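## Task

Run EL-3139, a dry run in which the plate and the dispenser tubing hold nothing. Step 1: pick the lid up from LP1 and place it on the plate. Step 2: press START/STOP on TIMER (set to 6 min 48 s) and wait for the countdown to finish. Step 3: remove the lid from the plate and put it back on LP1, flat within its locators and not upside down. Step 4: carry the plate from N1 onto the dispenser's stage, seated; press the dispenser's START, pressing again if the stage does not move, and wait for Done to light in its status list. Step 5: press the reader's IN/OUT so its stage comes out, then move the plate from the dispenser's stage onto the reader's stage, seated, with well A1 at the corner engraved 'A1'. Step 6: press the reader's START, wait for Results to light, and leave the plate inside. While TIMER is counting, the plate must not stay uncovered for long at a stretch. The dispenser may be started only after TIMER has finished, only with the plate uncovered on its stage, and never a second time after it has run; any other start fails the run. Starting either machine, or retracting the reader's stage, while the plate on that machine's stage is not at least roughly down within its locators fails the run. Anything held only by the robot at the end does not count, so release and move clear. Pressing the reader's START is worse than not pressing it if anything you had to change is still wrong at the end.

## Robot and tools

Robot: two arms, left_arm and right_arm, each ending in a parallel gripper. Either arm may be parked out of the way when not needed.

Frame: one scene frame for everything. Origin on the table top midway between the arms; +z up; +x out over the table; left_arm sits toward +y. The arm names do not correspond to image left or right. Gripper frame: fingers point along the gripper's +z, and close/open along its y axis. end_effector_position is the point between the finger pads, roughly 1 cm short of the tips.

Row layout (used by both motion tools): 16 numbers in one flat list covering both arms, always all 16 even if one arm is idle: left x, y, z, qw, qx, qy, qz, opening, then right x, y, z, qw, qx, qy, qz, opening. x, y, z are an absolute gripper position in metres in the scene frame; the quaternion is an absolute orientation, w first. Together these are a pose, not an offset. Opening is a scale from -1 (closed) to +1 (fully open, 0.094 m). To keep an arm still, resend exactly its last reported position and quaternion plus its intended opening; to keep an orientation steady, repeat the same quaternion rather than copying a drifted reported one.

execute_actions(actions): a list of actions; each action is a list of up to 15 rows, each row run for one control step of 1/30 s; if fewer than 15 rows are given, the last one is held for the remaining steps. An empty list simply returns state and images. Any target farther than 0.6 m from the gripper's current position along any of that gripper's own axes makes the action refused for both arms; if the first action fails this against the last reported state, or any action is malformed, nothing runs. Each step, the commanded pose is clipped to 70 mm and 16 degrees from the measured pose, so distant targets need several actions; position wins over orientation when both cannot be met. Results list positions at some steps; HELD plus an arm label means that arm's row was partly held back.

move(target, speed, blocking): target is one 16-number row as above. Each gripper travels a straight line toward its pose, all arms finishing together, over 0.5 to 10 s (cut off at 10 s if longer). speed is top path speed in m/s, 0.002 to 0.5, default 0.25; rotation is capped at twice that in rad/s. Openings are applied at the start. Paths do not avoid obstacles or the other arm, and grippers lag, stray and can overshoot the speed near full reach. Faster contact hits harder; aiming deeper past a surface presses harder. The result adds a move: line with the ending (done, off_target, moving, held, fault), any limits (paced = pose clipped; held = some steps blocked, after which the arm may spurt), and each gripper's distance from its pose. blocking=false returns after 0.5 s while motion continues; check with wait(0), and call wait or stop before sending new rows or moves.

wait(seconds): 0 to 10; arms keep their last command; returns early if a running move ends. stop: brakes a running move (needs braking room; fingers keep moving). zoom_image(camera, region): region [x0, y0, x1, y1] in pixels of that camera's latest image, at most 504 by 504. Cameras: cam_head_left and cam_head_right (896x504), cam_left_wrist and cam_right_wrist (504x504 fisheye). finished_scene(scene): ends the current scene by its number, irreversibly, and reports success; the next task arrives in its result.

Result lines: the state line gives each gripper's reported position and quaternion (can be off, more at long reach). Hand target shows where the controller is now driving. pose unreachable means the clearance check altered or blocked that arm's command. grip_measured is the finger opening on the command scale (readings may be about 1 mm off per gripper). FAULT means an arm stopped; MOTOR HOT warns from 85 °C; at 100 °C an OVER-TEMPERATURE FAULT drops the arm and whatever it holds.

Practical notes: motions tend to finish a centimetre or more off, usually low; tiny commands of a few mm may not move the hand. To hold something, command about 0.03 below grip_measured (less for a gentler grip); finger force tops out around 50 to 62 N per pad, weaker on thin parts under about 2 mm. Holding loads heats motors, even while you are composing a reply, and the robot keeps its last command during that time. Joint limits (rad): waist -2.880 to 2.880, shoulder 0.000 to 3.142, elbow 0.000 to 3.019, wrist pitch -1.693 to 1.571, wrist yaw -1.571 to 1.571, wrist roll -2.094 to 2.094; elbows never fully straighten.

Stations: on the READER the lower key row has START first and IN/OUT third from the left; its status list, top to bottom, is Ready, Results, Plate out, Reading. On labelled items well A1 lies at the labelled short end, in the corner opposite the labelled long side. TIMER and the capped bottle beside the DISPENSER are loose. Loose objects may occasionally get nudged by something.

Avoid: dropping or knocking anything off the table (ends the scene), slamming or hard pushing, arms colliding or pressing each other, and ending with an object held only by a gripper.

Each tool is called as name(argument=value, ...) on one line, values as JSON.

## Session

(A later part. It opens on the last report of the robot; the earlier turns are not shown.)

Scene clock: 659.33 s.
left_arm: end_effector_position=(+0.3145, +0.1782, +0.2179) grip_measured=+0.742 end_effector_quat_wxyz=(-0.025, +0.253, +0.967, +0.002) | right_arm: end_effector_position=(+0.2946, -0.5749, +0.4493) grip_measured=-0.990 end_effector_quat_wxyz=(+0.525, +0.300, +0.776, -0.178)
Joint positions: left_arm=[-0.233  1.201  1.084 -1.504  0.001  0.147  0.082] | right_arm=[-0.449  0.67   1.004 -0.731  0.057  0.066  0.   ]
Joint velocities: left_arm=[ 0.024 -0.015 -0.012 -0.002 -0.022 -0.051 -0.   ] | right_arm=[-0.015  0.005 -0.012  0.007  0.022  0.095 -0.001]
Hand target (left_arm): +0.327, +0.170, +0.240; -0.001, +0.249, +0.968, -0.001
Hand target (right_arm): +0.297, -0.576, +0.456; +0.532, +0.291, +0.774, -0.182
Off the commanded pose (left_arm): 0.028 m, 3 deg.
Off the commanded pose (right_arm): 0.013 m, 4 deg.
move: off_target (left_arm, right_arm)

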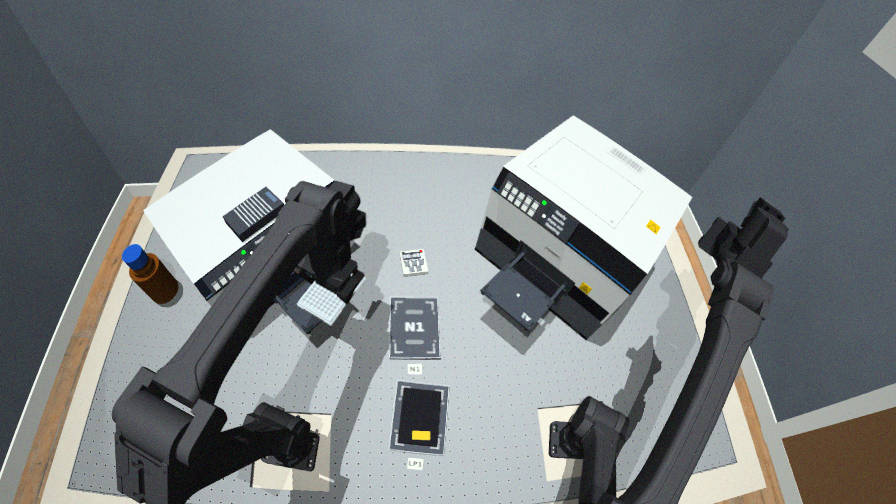

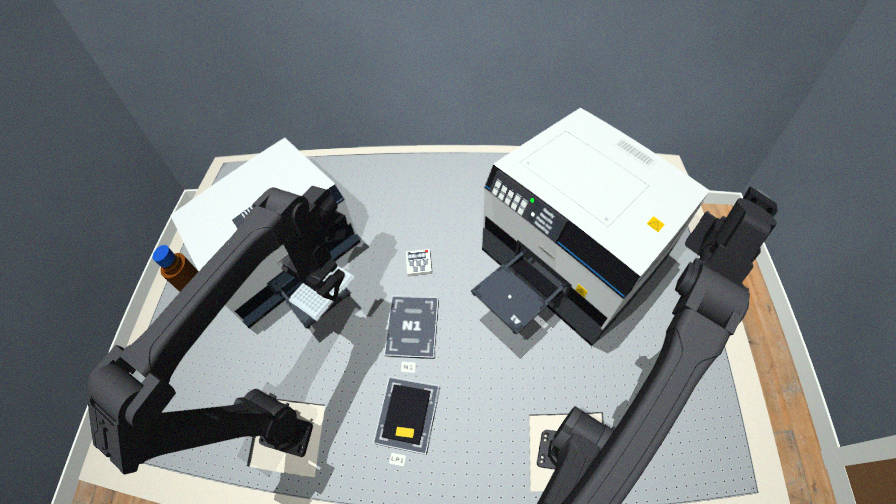

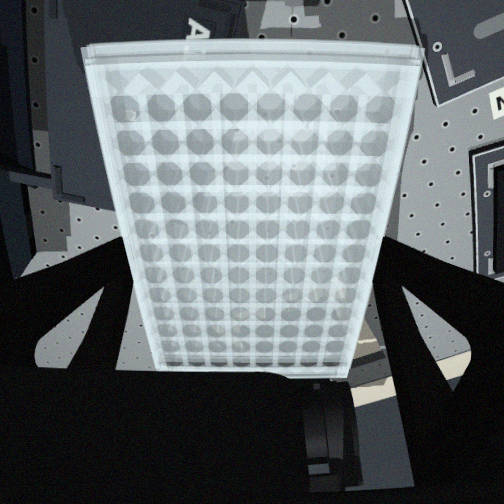

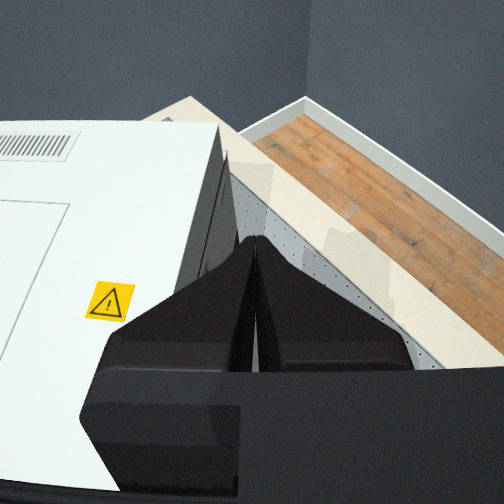

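move(target=[0.332,-0.243,0.235,0,-0.35,0.937,0,0.71,0.30,-0.58,0.46,0.54,0.28,0.77,-0.196,-1], speed=0.2)

move(target=[0.326,-0.233,0.172,0,-0.35,0.937,0,0.71,0.30,-0.58,0.46,0.54,0.28,0.77,-0.196,-1], speed=0.08)

Scene clock: 665.53 s.
left_arm: end_effector_position=(+0.3200, -0.2287, +0.2228) grip_measured=+0.742 end_effector_quat_wxyz=(-0.010, -0.344, +0.939, +0.018) | right_arm: end_effector_position=(+0.2975, -0.5770, +0.4584) grip_measured=-0.990 end_effector_quat_wxyz=(+0.538, +0.285, +0.770, -0.190)
Joint positions: left_arm=[-0.913  1.959  1.993 -1.644  0.012 -1.745  0.082] | right_arm=[-0.449  0.67   1.004 -0.69   0.057  0.036  0.   ]
Joint velocities: left_arm=[-0.005  0.005  0.002 -0.012  0.007 -0.066 -0.001] | right_arm=[ 0.005  0.005 -0.002 -0.012  0.066 -0.066 -0.001]
Hand target (left_arm): +0.326, -0.242, +0.235; -0.005, -0.350, +0.937, +0.002
Hand target (right_arm): +0.300, -0.580, +0.460; +0.540, +0.280, +0.769, -0.195
Off the commanded pose (left_arm): 0.022 m, 2 deg.
Off the commanded pose (right_arm): 0.004 m, 1 deg.
move: off_target (left_arm)

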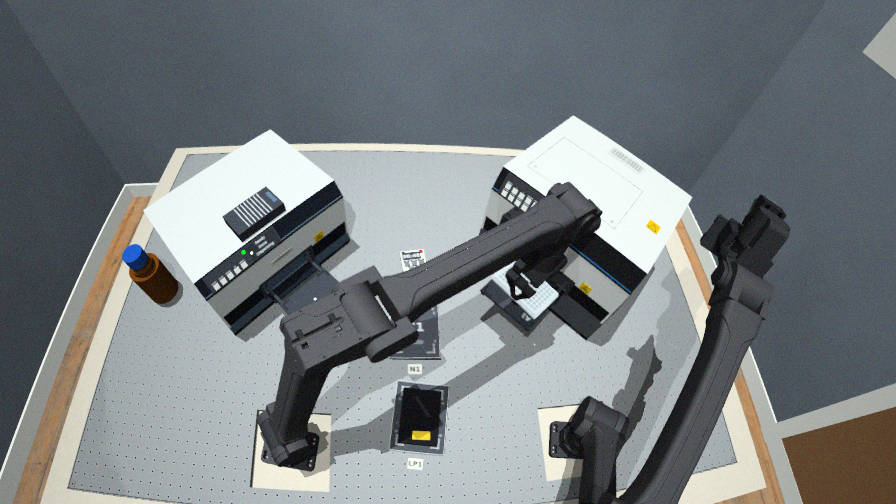

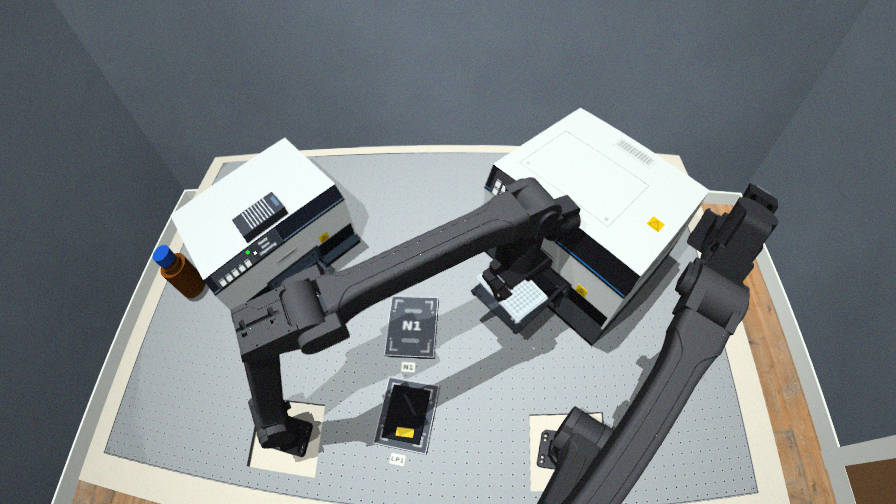

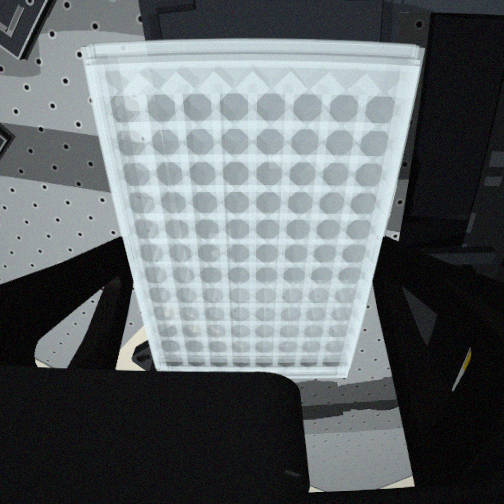

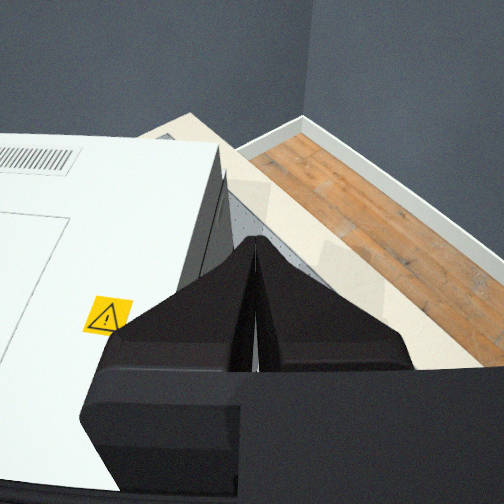

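Scene clock: 666.50 s.
left_arm: end_effector_position=(+0.3250, -0.2348, +0.1750) grip_measured=+0.742 end_effector_quat_wxyz=(-0.003, -0.344, +0.939, +0.001) | right_arm: end_effector_position=(+0.2975, -0.5770, +0.4584) grip_measured=-0.990 end_effector_quat_wxyz=(+0.538, +0.284, +0.770, -0.190)
Joint positions: left_arm=[-0.913  1.959  1.868 -1.482  0.005 -1.745  0.082] | right_arm=[-0.449  0.67   1.004 -0.69   0.057  0.035  0.   ]
Joint velocities: left_arm=[-0.005  0.005 -0.012 -0.012  0.081 -0.022 -0.001] | right_arm=[-0.005  0.005 -0.002 -0.012 -0.051  0.11  -0.   ]
Hand target (left_arm): +0.326, -0.233, +0.172; -0.000, -0.350, +0.937, -0.000
Hand target (right_arm): +0.300, -0.580, +0.460; +0.540, +0.280, +0.770, -0.196
Off the commanded pose (left_arm): 0.004 m, 1 deg.
Off the commanded pose (right_arm): 0.004 m, 1 deg.
move: done

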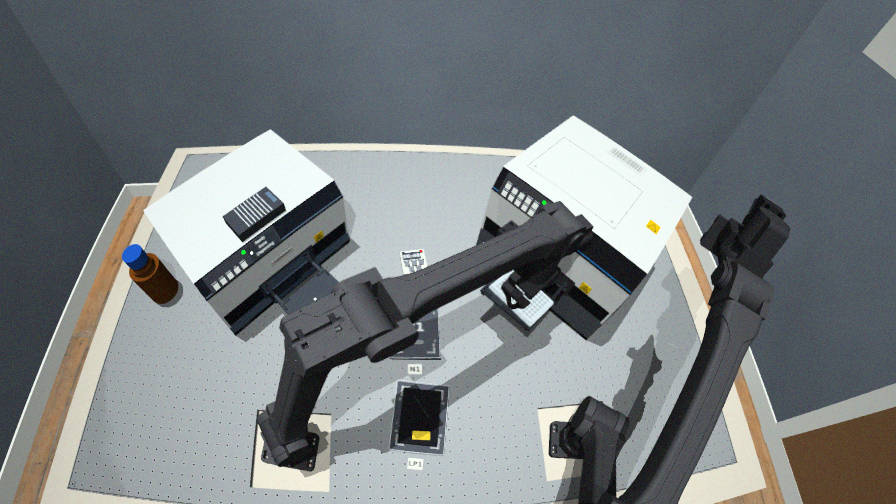

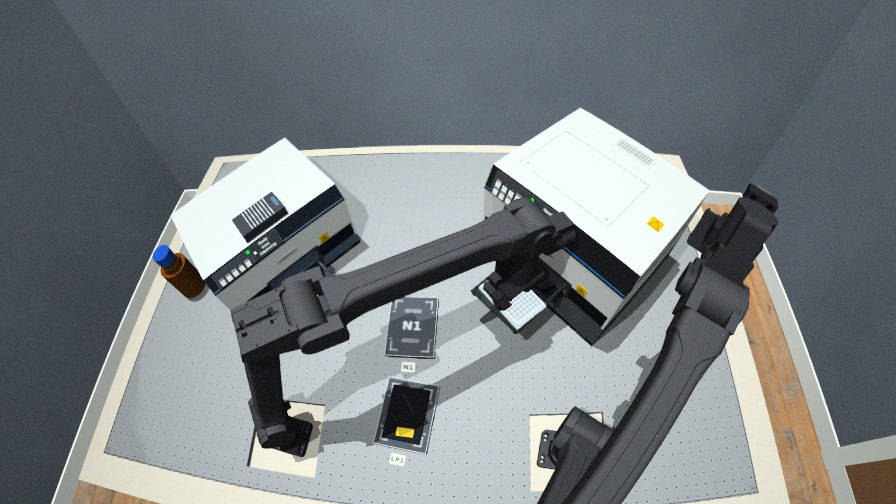

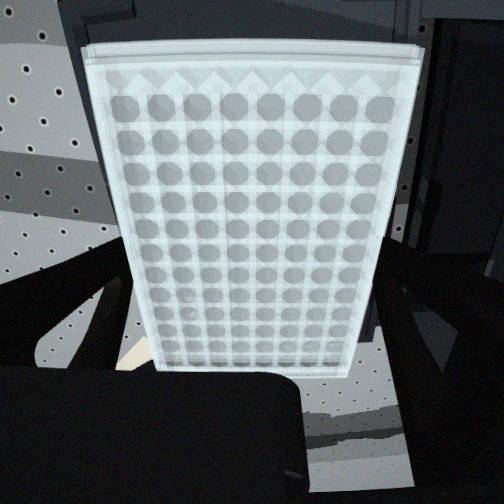

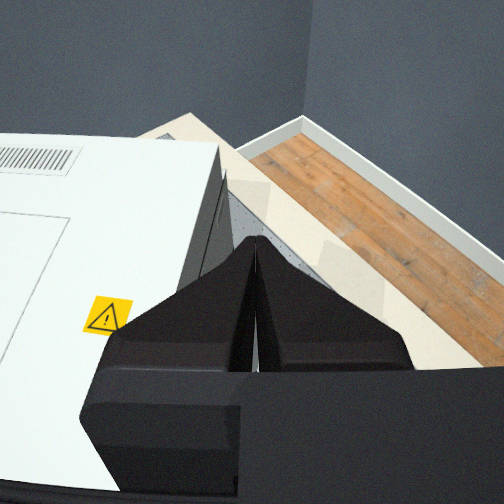

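execute_actions(actions=[[[0.3325,-0.2295,0.173,0,-0.380,0.925,0,0.71,0.30,-0.58,0.46,0.54,0.28,0.77,-0.196,-1]]])

Scene clock: 670.37 s.
left_arm: end_effector_position=(+0.3273, -0.2335, +0.1750) grip_measured=+0.742 end_effector_quat_wxyz=(-0.002, -0.369, +0.930, +0.001) | right_arm: end_effector_position=(+0.2975, -0.5770, +0.4584) grip_measured=-0.990 end_effector_quat_wxyz=(+0.538, +0.284, +0.770, -0.190)
Joint positions: left_arm=[-0.908  1.959  1.868 -1.482  0.004 -1.794  0.082] | right_arm=[-0.449  0.67   1.004 -0.69   0.057  0.035  0.   ]
Joint velocities: left_arm=[-0.015 -0.015 -0.012  0.012 -0.007 -0.022 -0.001] | right_arm=[ 0.005 -0.005  0.007 -0.007 -0.066 -0.051 -0.001]
Hand target (left_arm): +0.332, -0.230, +0.173; -0.000, -0.380, +0.925, -0.000
Hand target (right_arm): +0.300, -0.580, +0.460; +0.540, +0.280, +0.769, -0.196
Off the commanded pose (left_arm): 0.007 m, 1 deg.
Off the commanded pose (right_arm): 0.004 m, 1 deg.
Step readings (end_effector_position):
0: left_arm (+0.3250, -0.2348, +0.1750) | right_arm (+0.2975, -0.5770, +0.4584)
1: left_arm (+0.3250, -0.2348, +0.1750) | right_arm (+0.2975, -0.5770, +0.4584)
2: left_arm (+0.3252, -0.2347, +0.1750) | right_arm (+0.2975, -0.5770, +0.4584)
4: left_arm (+0.3256, -0.2344, +0.1750) | right_arm (+0.2975, -0.5770, +0.4584)
8: left_arm (+0.3269, -0.2337, +0.1750) | right_arm (+0.2975, -0.5770, +0.4584)
15: end_effector_position above

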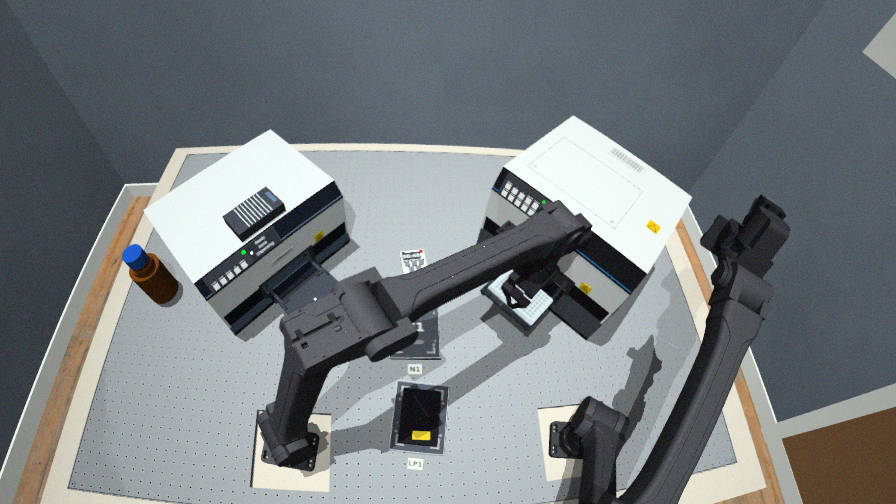

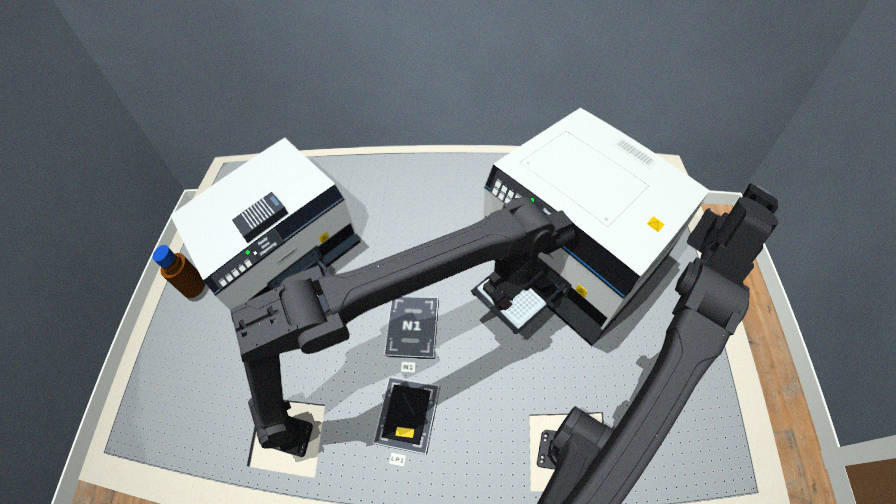

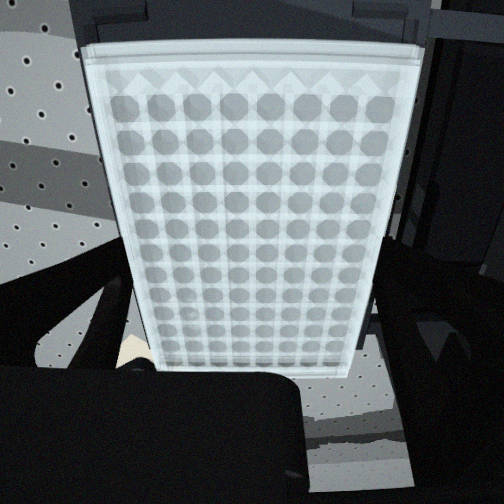

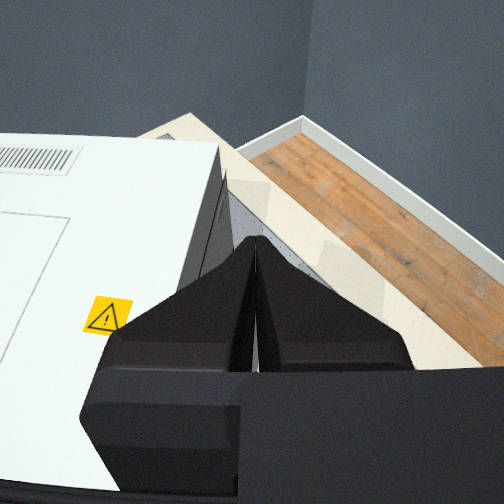

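execute_actions(actions=[[[0.3367,-0.227,0.173,0,-0.388,0.9217,0,0.71,0.30,-0.58,0.46,0.54,0.28,0.77,-0.196,-1]]])

Scene clock: 672.90 s.
left_arm: end_effector_position=(+0.3323, -0.2305, +0.1750) grip_measured=+0.742 end_effector_quat_wxyz=(-0.002, -0.378, +0.926, +0.001) | right_arm: end_effector_position=(+0.2975, -0.5770, +0.4584) grip_measured=-0.990 end_effector_quat_wxyz=(+0.538, +0.284, +0.770, -0.190)
Joint positions: left_arm=[-0.899  1.959  1.868 -1.482  0.004 -1.805  0.082] | right_arm=[-0.449  0.67   1.004 -0.69   0.057  0.035  0.   ]
Joint velocities: left_arm=[-0.015 -0.005 -0.002  0.002  0.007 -0.007 -0.   ] | right_arm=[-0.005 -0.015  0.002  0.002 -0.037  0.037 -0.   ]
Hand target (left_arm): +0.337, -0.227, +0.173; +0.000, -0.388, +0.922, -0.000
Hand target (right_arm): +0.300, -0.580, +0.460; +0.540, +0.280, +0.769, -0.196
Off the commanded pose (left_arm): 0.006 m, 1 deg.
Off the commanded pose (right_arm): 0.004 m, 1 deg.
Step readings (end_effector_position):
0: left_arm (+0.3273, -0.2335, +0.1750) | right_arm (+0.2975, -0.5770, +0.4584)
1: left_arm (+0.3275, -0.2334, +0.1750) | right_arm (+0.2975, -0.5770, +0.4584)
2: left_arm (+0.3277, -0.2332, +0.1750) | right_arm (+0.2975, -0.5770, +0.4584)
4: left_arm (+0.3289, -0.2325, +0.1750) | right_arm (+0.2975, -0.5770, +0.4584)
8: left_arm (+0.3313, -0.2311, +0.1750) | right_arm (+0.2975, -0.5770, +0.4584)
15: end_effector_position above

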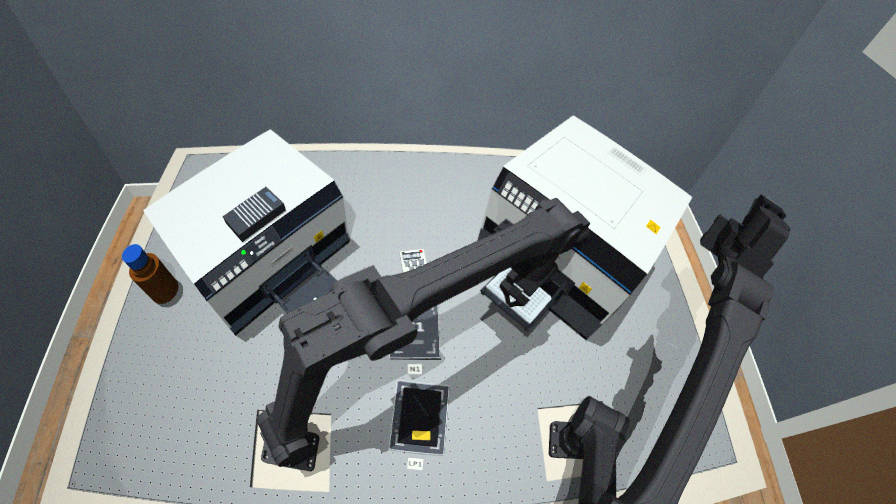

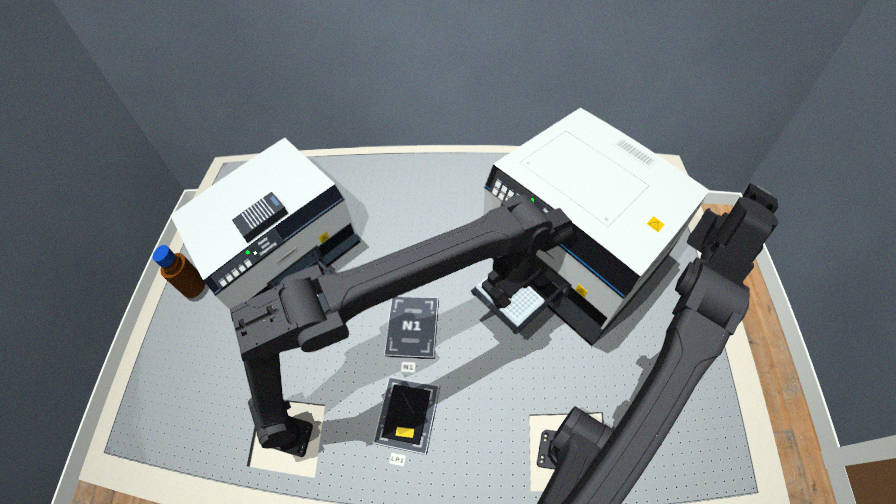

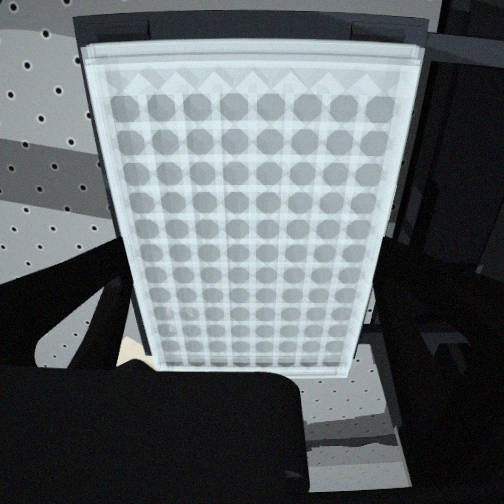

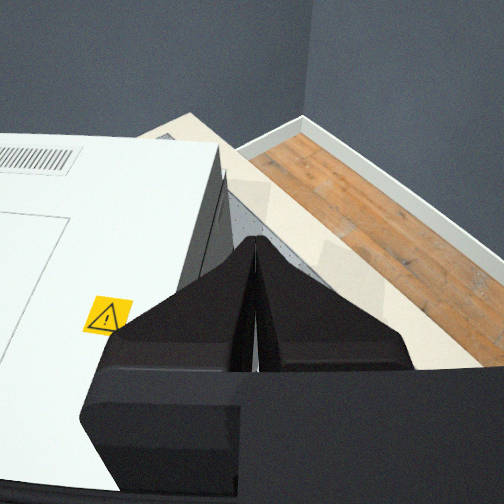

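execute_actions(actions=[[[0.334,-0.2265,0.167,-0.001,-0.384,0.9233,0.003,0.71,0.30,-0.58,0.46,0.54,0.28,0.77,-0.196,-1]]])

Scene clock: 675.20 s.
left_arm: end_effector_position=(+0.3316, -0.2293, +0.1710) grip_measured=+0.742 end_effector_quat_wxyz=(-0.002, -0.378, +0.926, +0.003) | right_arm: end_effector_position=(+0.2975, -0.5770, +0.4584) grip_measured=-0.990 end_effector_quat_wxyz=(+0.538, +0.284, +0.770, -0.190)
Joint positions: left_arm=[-0.899  1.959  1.857 -1.476  0.004 -1.805  0.082] | right_arm=[-0.449  0.67   1.004 -0.69   0.057  0.035  0.   ]
Joint velocities: left_arm=[-0.005 -0.005 -0.002 -0.002 -0.051 -0.051  0.   ] | right_arm=[-0.005 -0.005 -0.012 -0.007 -0.066 -0.081 -0.001]
Hand target (left_arm): +0.334, -0.227, +0.167; -0.001, -0.384, +0.923, +0.003
Hand target (right_arm): +0.300, -0.580, +0.460; +0.540, +0.280, +0.769, -0.196
Off the commanded pose (left_arm): 0.005 m, 1 deg.
Off the commanded pose (right_arm): 0.004 m, 1 deg.
Step readings (end_effector_position):
0: left_arm (+0.3323, -0.2305, +0.1750) | right_arm (+0.2975, -0.5770, +0.4584)
1: left_arm (+0.3323, -0.2305, +0.1744) | right_arm (+0.2975, -0.5770, +0.4584)
2: left_arm (+0.3323, -0.2306, +0.1739) | right_arm (+0.2975, -0.5770, +0.4584)
4: left_arm (+0.3321, -0.2301, +0.1723) | right_arm (+0.2975, -0.5770, +0.4584)
8: left_arm (+0.3316, -0.2293, +0.1710) | right_arm (+0.2975, -0.5770, +0.4584)
15: end_effector_position above

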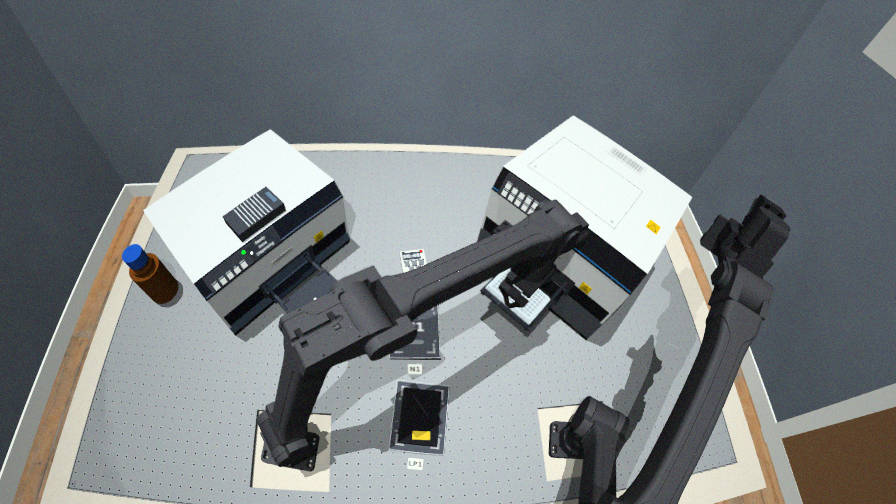

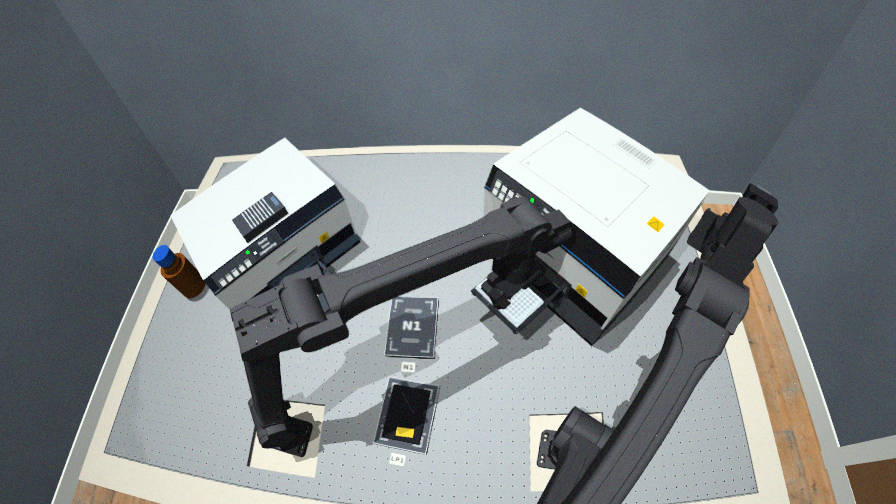

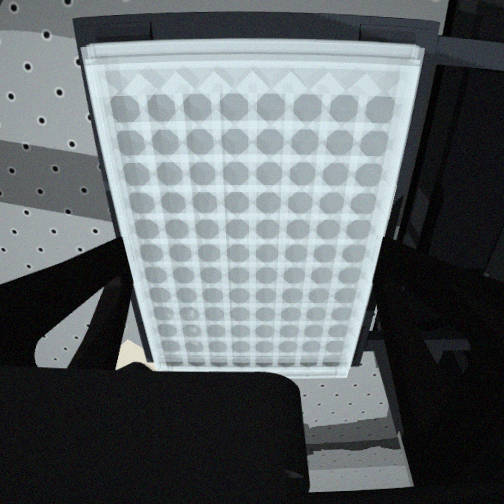

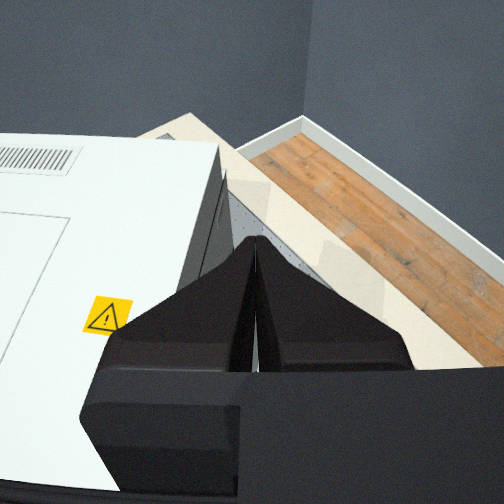

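execute_actions(actions=[[[0.3258,-0.2322,0.167,0,-0.374,0.9274,0.0015,0.71,0.30,-0.58,0.46,0.54,0.28,0.77,-0.196,-1]]])

Scene clock: 677.67 s.
left_arm: end_effector_position=(+0.3312, -0.2305, +0.1710) grip_measured=+0.742 end_effector_quat_wxyz=(-0.002, -0.377, +0.926, +0.001) | right_arm: end_effector_position=(+0.2975, -0.5770, +0.4584) grip_measured=-0.990 end_effector_quat_wxyz=(+0.538, +0.284, +0.770, -0.190)
Joint positions: left_arm=[-0.9    1.959  1.857 -1.472  0.004 -1.805  0.082] | right_arm=[-0.449  0.67   1.004 -0.69   0.057  0.035  0.   ]
Joint velocities: left_arm=[-0.015 -0.015 -0.012  0.002 -0.022  0.022 -0.001] | right_arm=[ 0.005  0.015 -0.007  0.007 -0.022  0.037 -0.001]
Hand target (left_arm): +0.326, -0.232, +0.167; -0.000, -0.374, +0.927, +0.002
Hand target (right_arm): +0.300, -0.580, +0.460; +0.540, +0.280, +0.769, -0.196
Off the commanded pose (left_arm): 0.007 m, 1 deg.
Off the commanded pose (right_arm): 0.004 m, 1 deg.
Step readings (end_effector_position):
0: left_arm (+0.3316, -0.2293, +0.1710) | right_arm (+0.2975, -0.5770, +0.4584)
1: left_arm (+0.3317, -0.2294, +0.1710) | right_arm (+0.2975, -0.5770, +0.4584)
2: left_arm (+0.3318, -0.2297, +0.1710) | right_arm (+0.2975, -0.5770, +0.4584)
4: left_arm (+0.3317, -0.2299, +0.1710) | right_arm (+0.2975, -0.5770, +0.4584)
8: left_arm (+0.3314, -0.2303, +0.1710) | right_arm (+0.2975, -0.5770, +0.4584)
15: end_effector_position above

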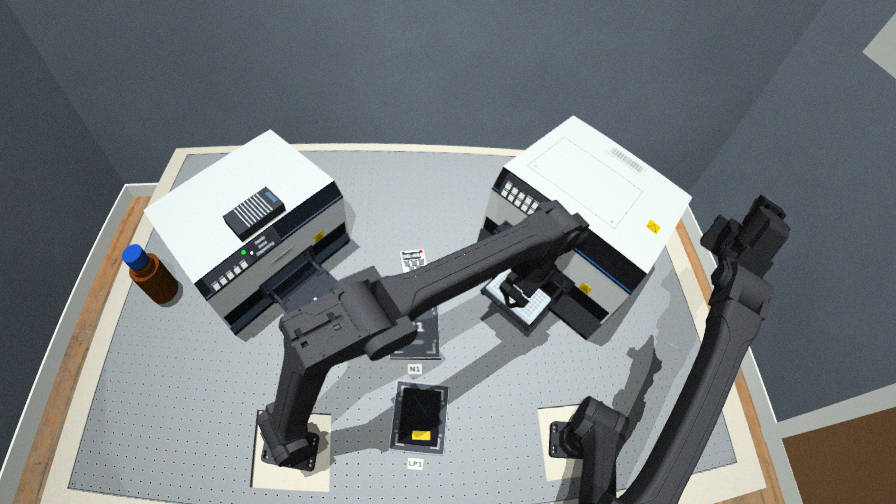

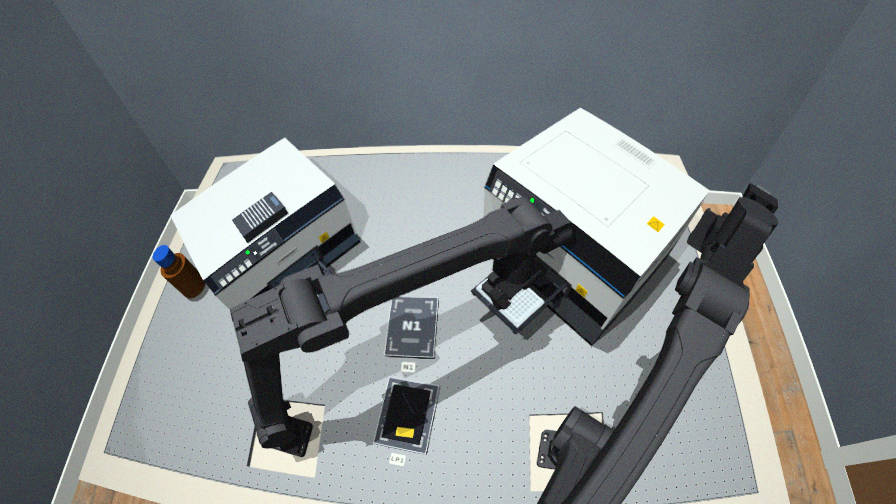

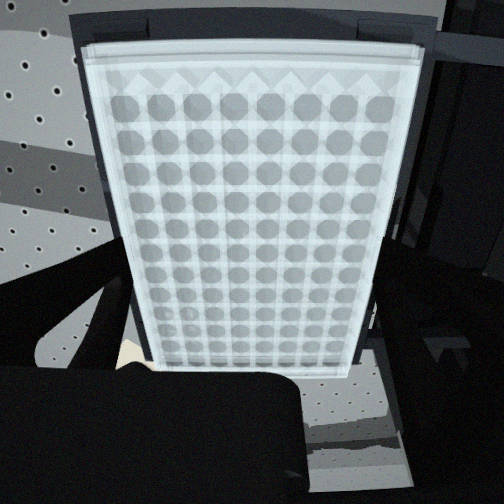

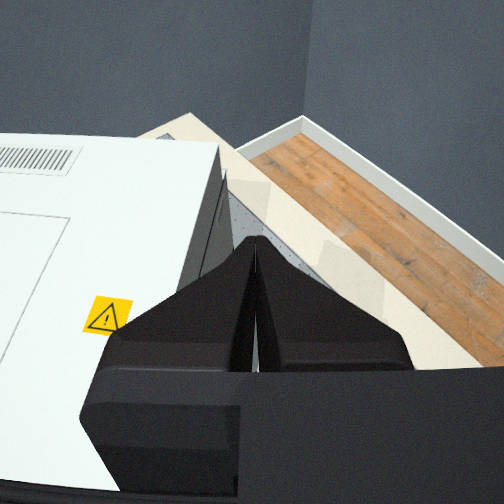

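execute_actions(actions=[])

Scene clock: 684.63 s.
left_arm: end_effector_position=(+0.3312, -0.2305, +0.1710) grip_measured=+0.742 end_effector_quat_wxyz=(-0.002, -0.377, +0.926, +0.001) | right_arm: end_effector_position=(+0.2975, -0.5770, +0.4584) grip_measured=-0.990 end_effector_quat_wxyz=(+0.538, +0.284, +0.770, -0.190)
Joint positions: left_arm=[-0.9    1.959  1.857 -1.472  0.004 -1.805  0.082] | right_arm=[-0.449  0.67   1.004 -0.69   0.057  0.035  0.   ]
Joint velocities: left_arm=[-0.005 -0.005 -0.007  0.002 -0.022  0.037 -0.   ] | right_arm=[-0.015 -0.015 -0.007  0.007 -0.066 -0.022 -0.001]
Hand target (left_arm): +0.326, -0.232, +0.167; -0.000, -0.374, +0.927, +0.002
Hand target (right_arm): +0.300, -0.580, +0.460; +0.540, +0.280, +0.769, -0.196
Off the commanded pose (left_arm): 0.007 m, 1 deg.
Off the commanded pose (right_arm): 0.004 m, 1 deg.

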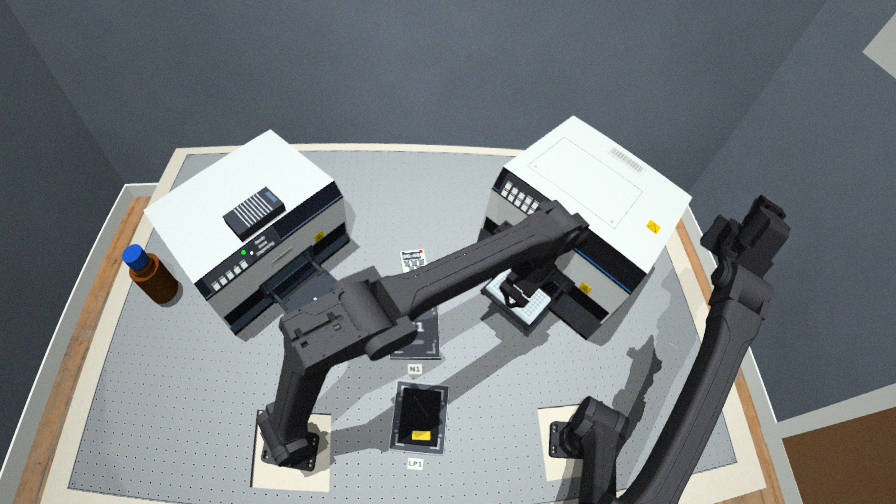

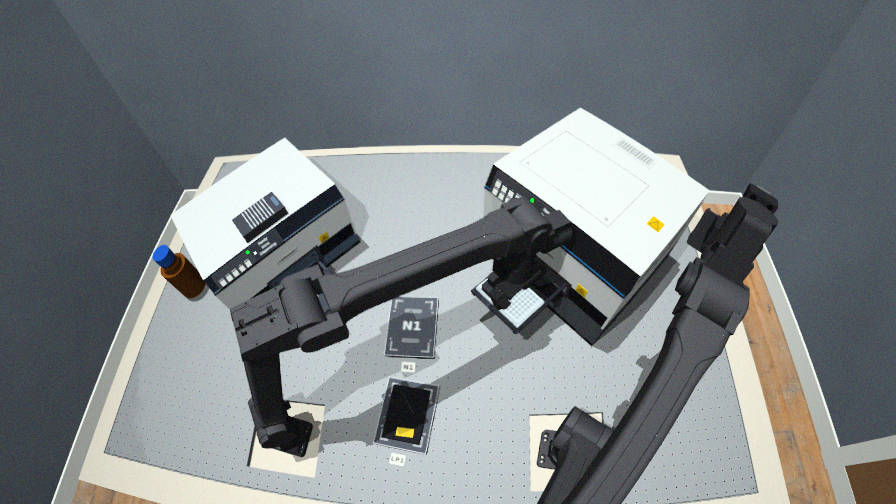

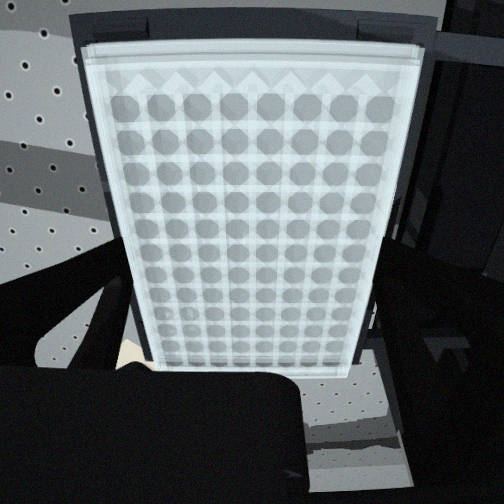

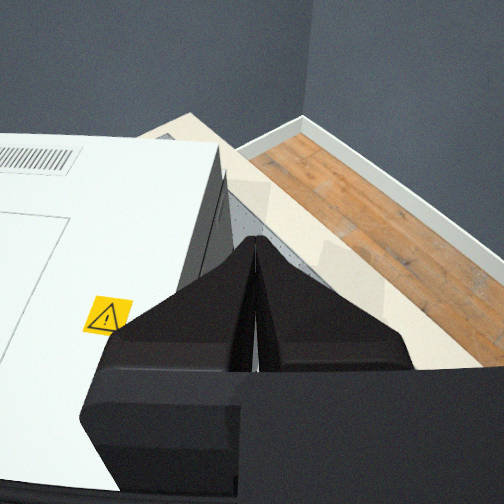

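move(target=[0.328,-0.231,0.162,0,-0.374,0.9274,0.0015,0.71,0.30,-0.58,0.46,0.54,0.28,0.77,-0.196,-1], speed=0.01)

Scene clock: 687.20 s.
left_arm: end_effector_position=(+0.3313, -0.2306, +0.1685) grip_measured=+0.742 end_effector_quat_wxyz=(-0.002, -0.377, +0.926, +0.000) | right_arm: end_effector_position=(+0.2975, -0.5770, +0.4584) grip_measured=-0.990 end_effector_quat_wxyz=(+0.538, +0.284, +0.770, -0.190)
Joint positions: left_arm=[-0.9    1.959  1.851 -1.464  0.004 -1.805  0.082] | right_arm=[-0.449  0.67   1.004 -0.69   0.057  0.035  0.   ]
Joint velocities: left_arm=[ 0.005 -0.005 -0.002 -0.017 -0.022 -0.022 -0.001] | right_arm=[ 0.005 -0.015 -0.002  0.012  0.051 -0.051  0.001]
Hand target (left_arm): +0.328, -0.231, +0.162; -0.000, -0.374, +0.927, +0.002
Hand target (right_arm): +0.300, -0.580, +0.460; +0.540, +0.280, +0.769, -0.196
Off the commanded pose (left_arm): 0.007 m, 1 deg.
Off the commanded pose (right_arm): 0.004 m, 1 deg.
move: done

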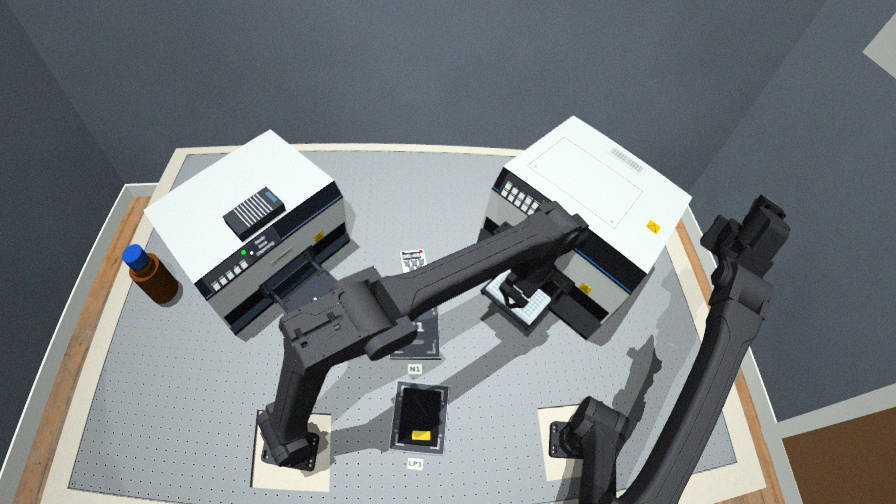

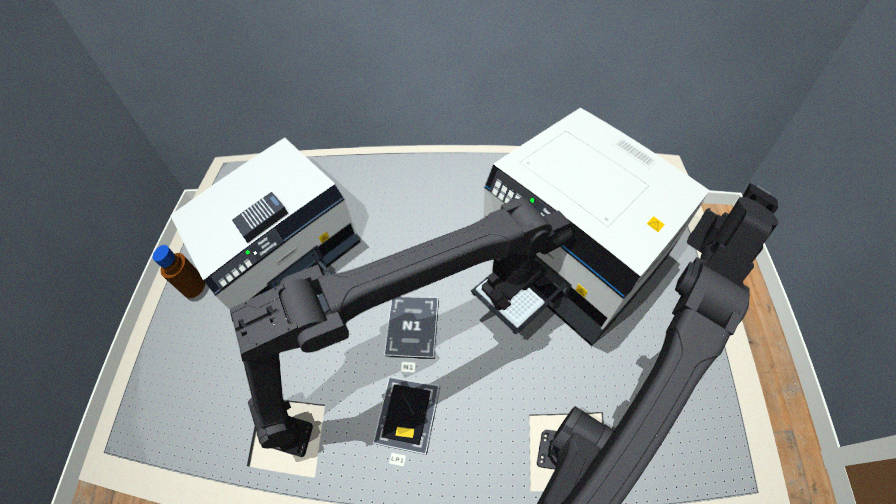

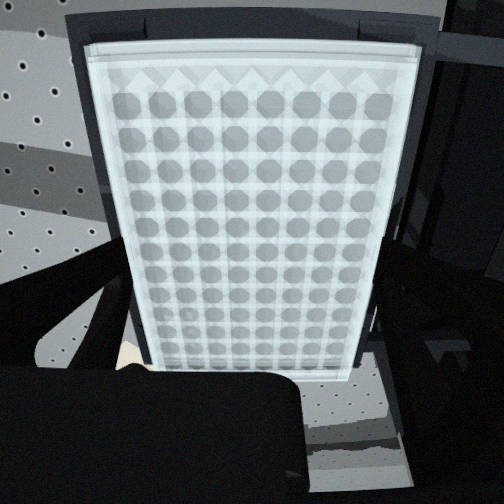

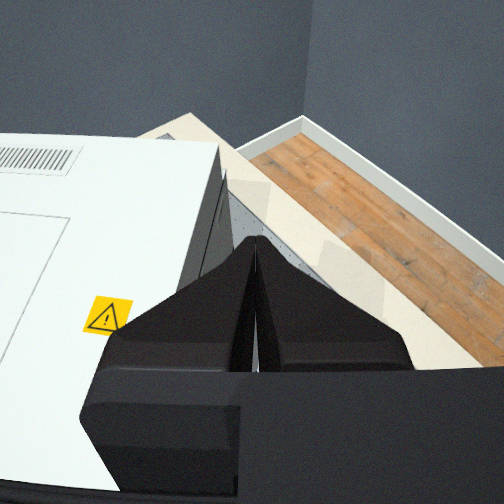

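zoom_image(camera="cam_left_wrist", region=[50,0,460,100])

zoom_image(camera="cam_head_right", region=[460,260,580,340])

zoom_image(camera="cam_left_wrist", region=[100,300,420,420])

Region (50, 0, 460, 100) of cam_left_wrist's 504x504 image, scaled by 1.229, with more detail than that image has; it fills the top 123 rows of this view, and the rest is white.

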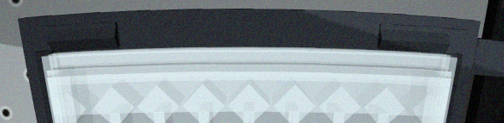

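Region (460, 260, 580, 340) of cam_head_right's 896x504 image, scaled by 4.200, with more detail than that image has.

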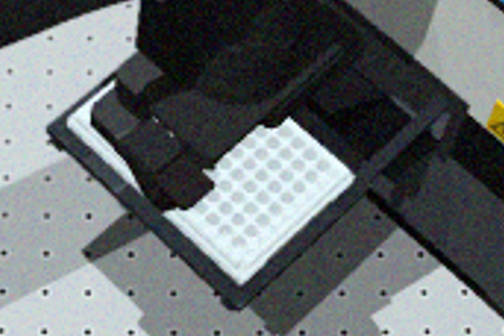

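Region (100, 300, 420, 420) of cam_left_wrist's 504x504 image, scaled by 1.575, with more detail than that image has; it fills the top 189 rows of this view, and the rest is white.

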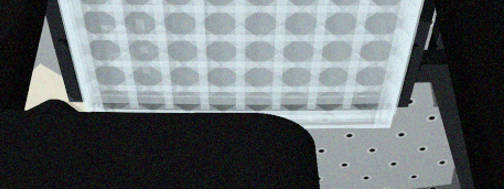

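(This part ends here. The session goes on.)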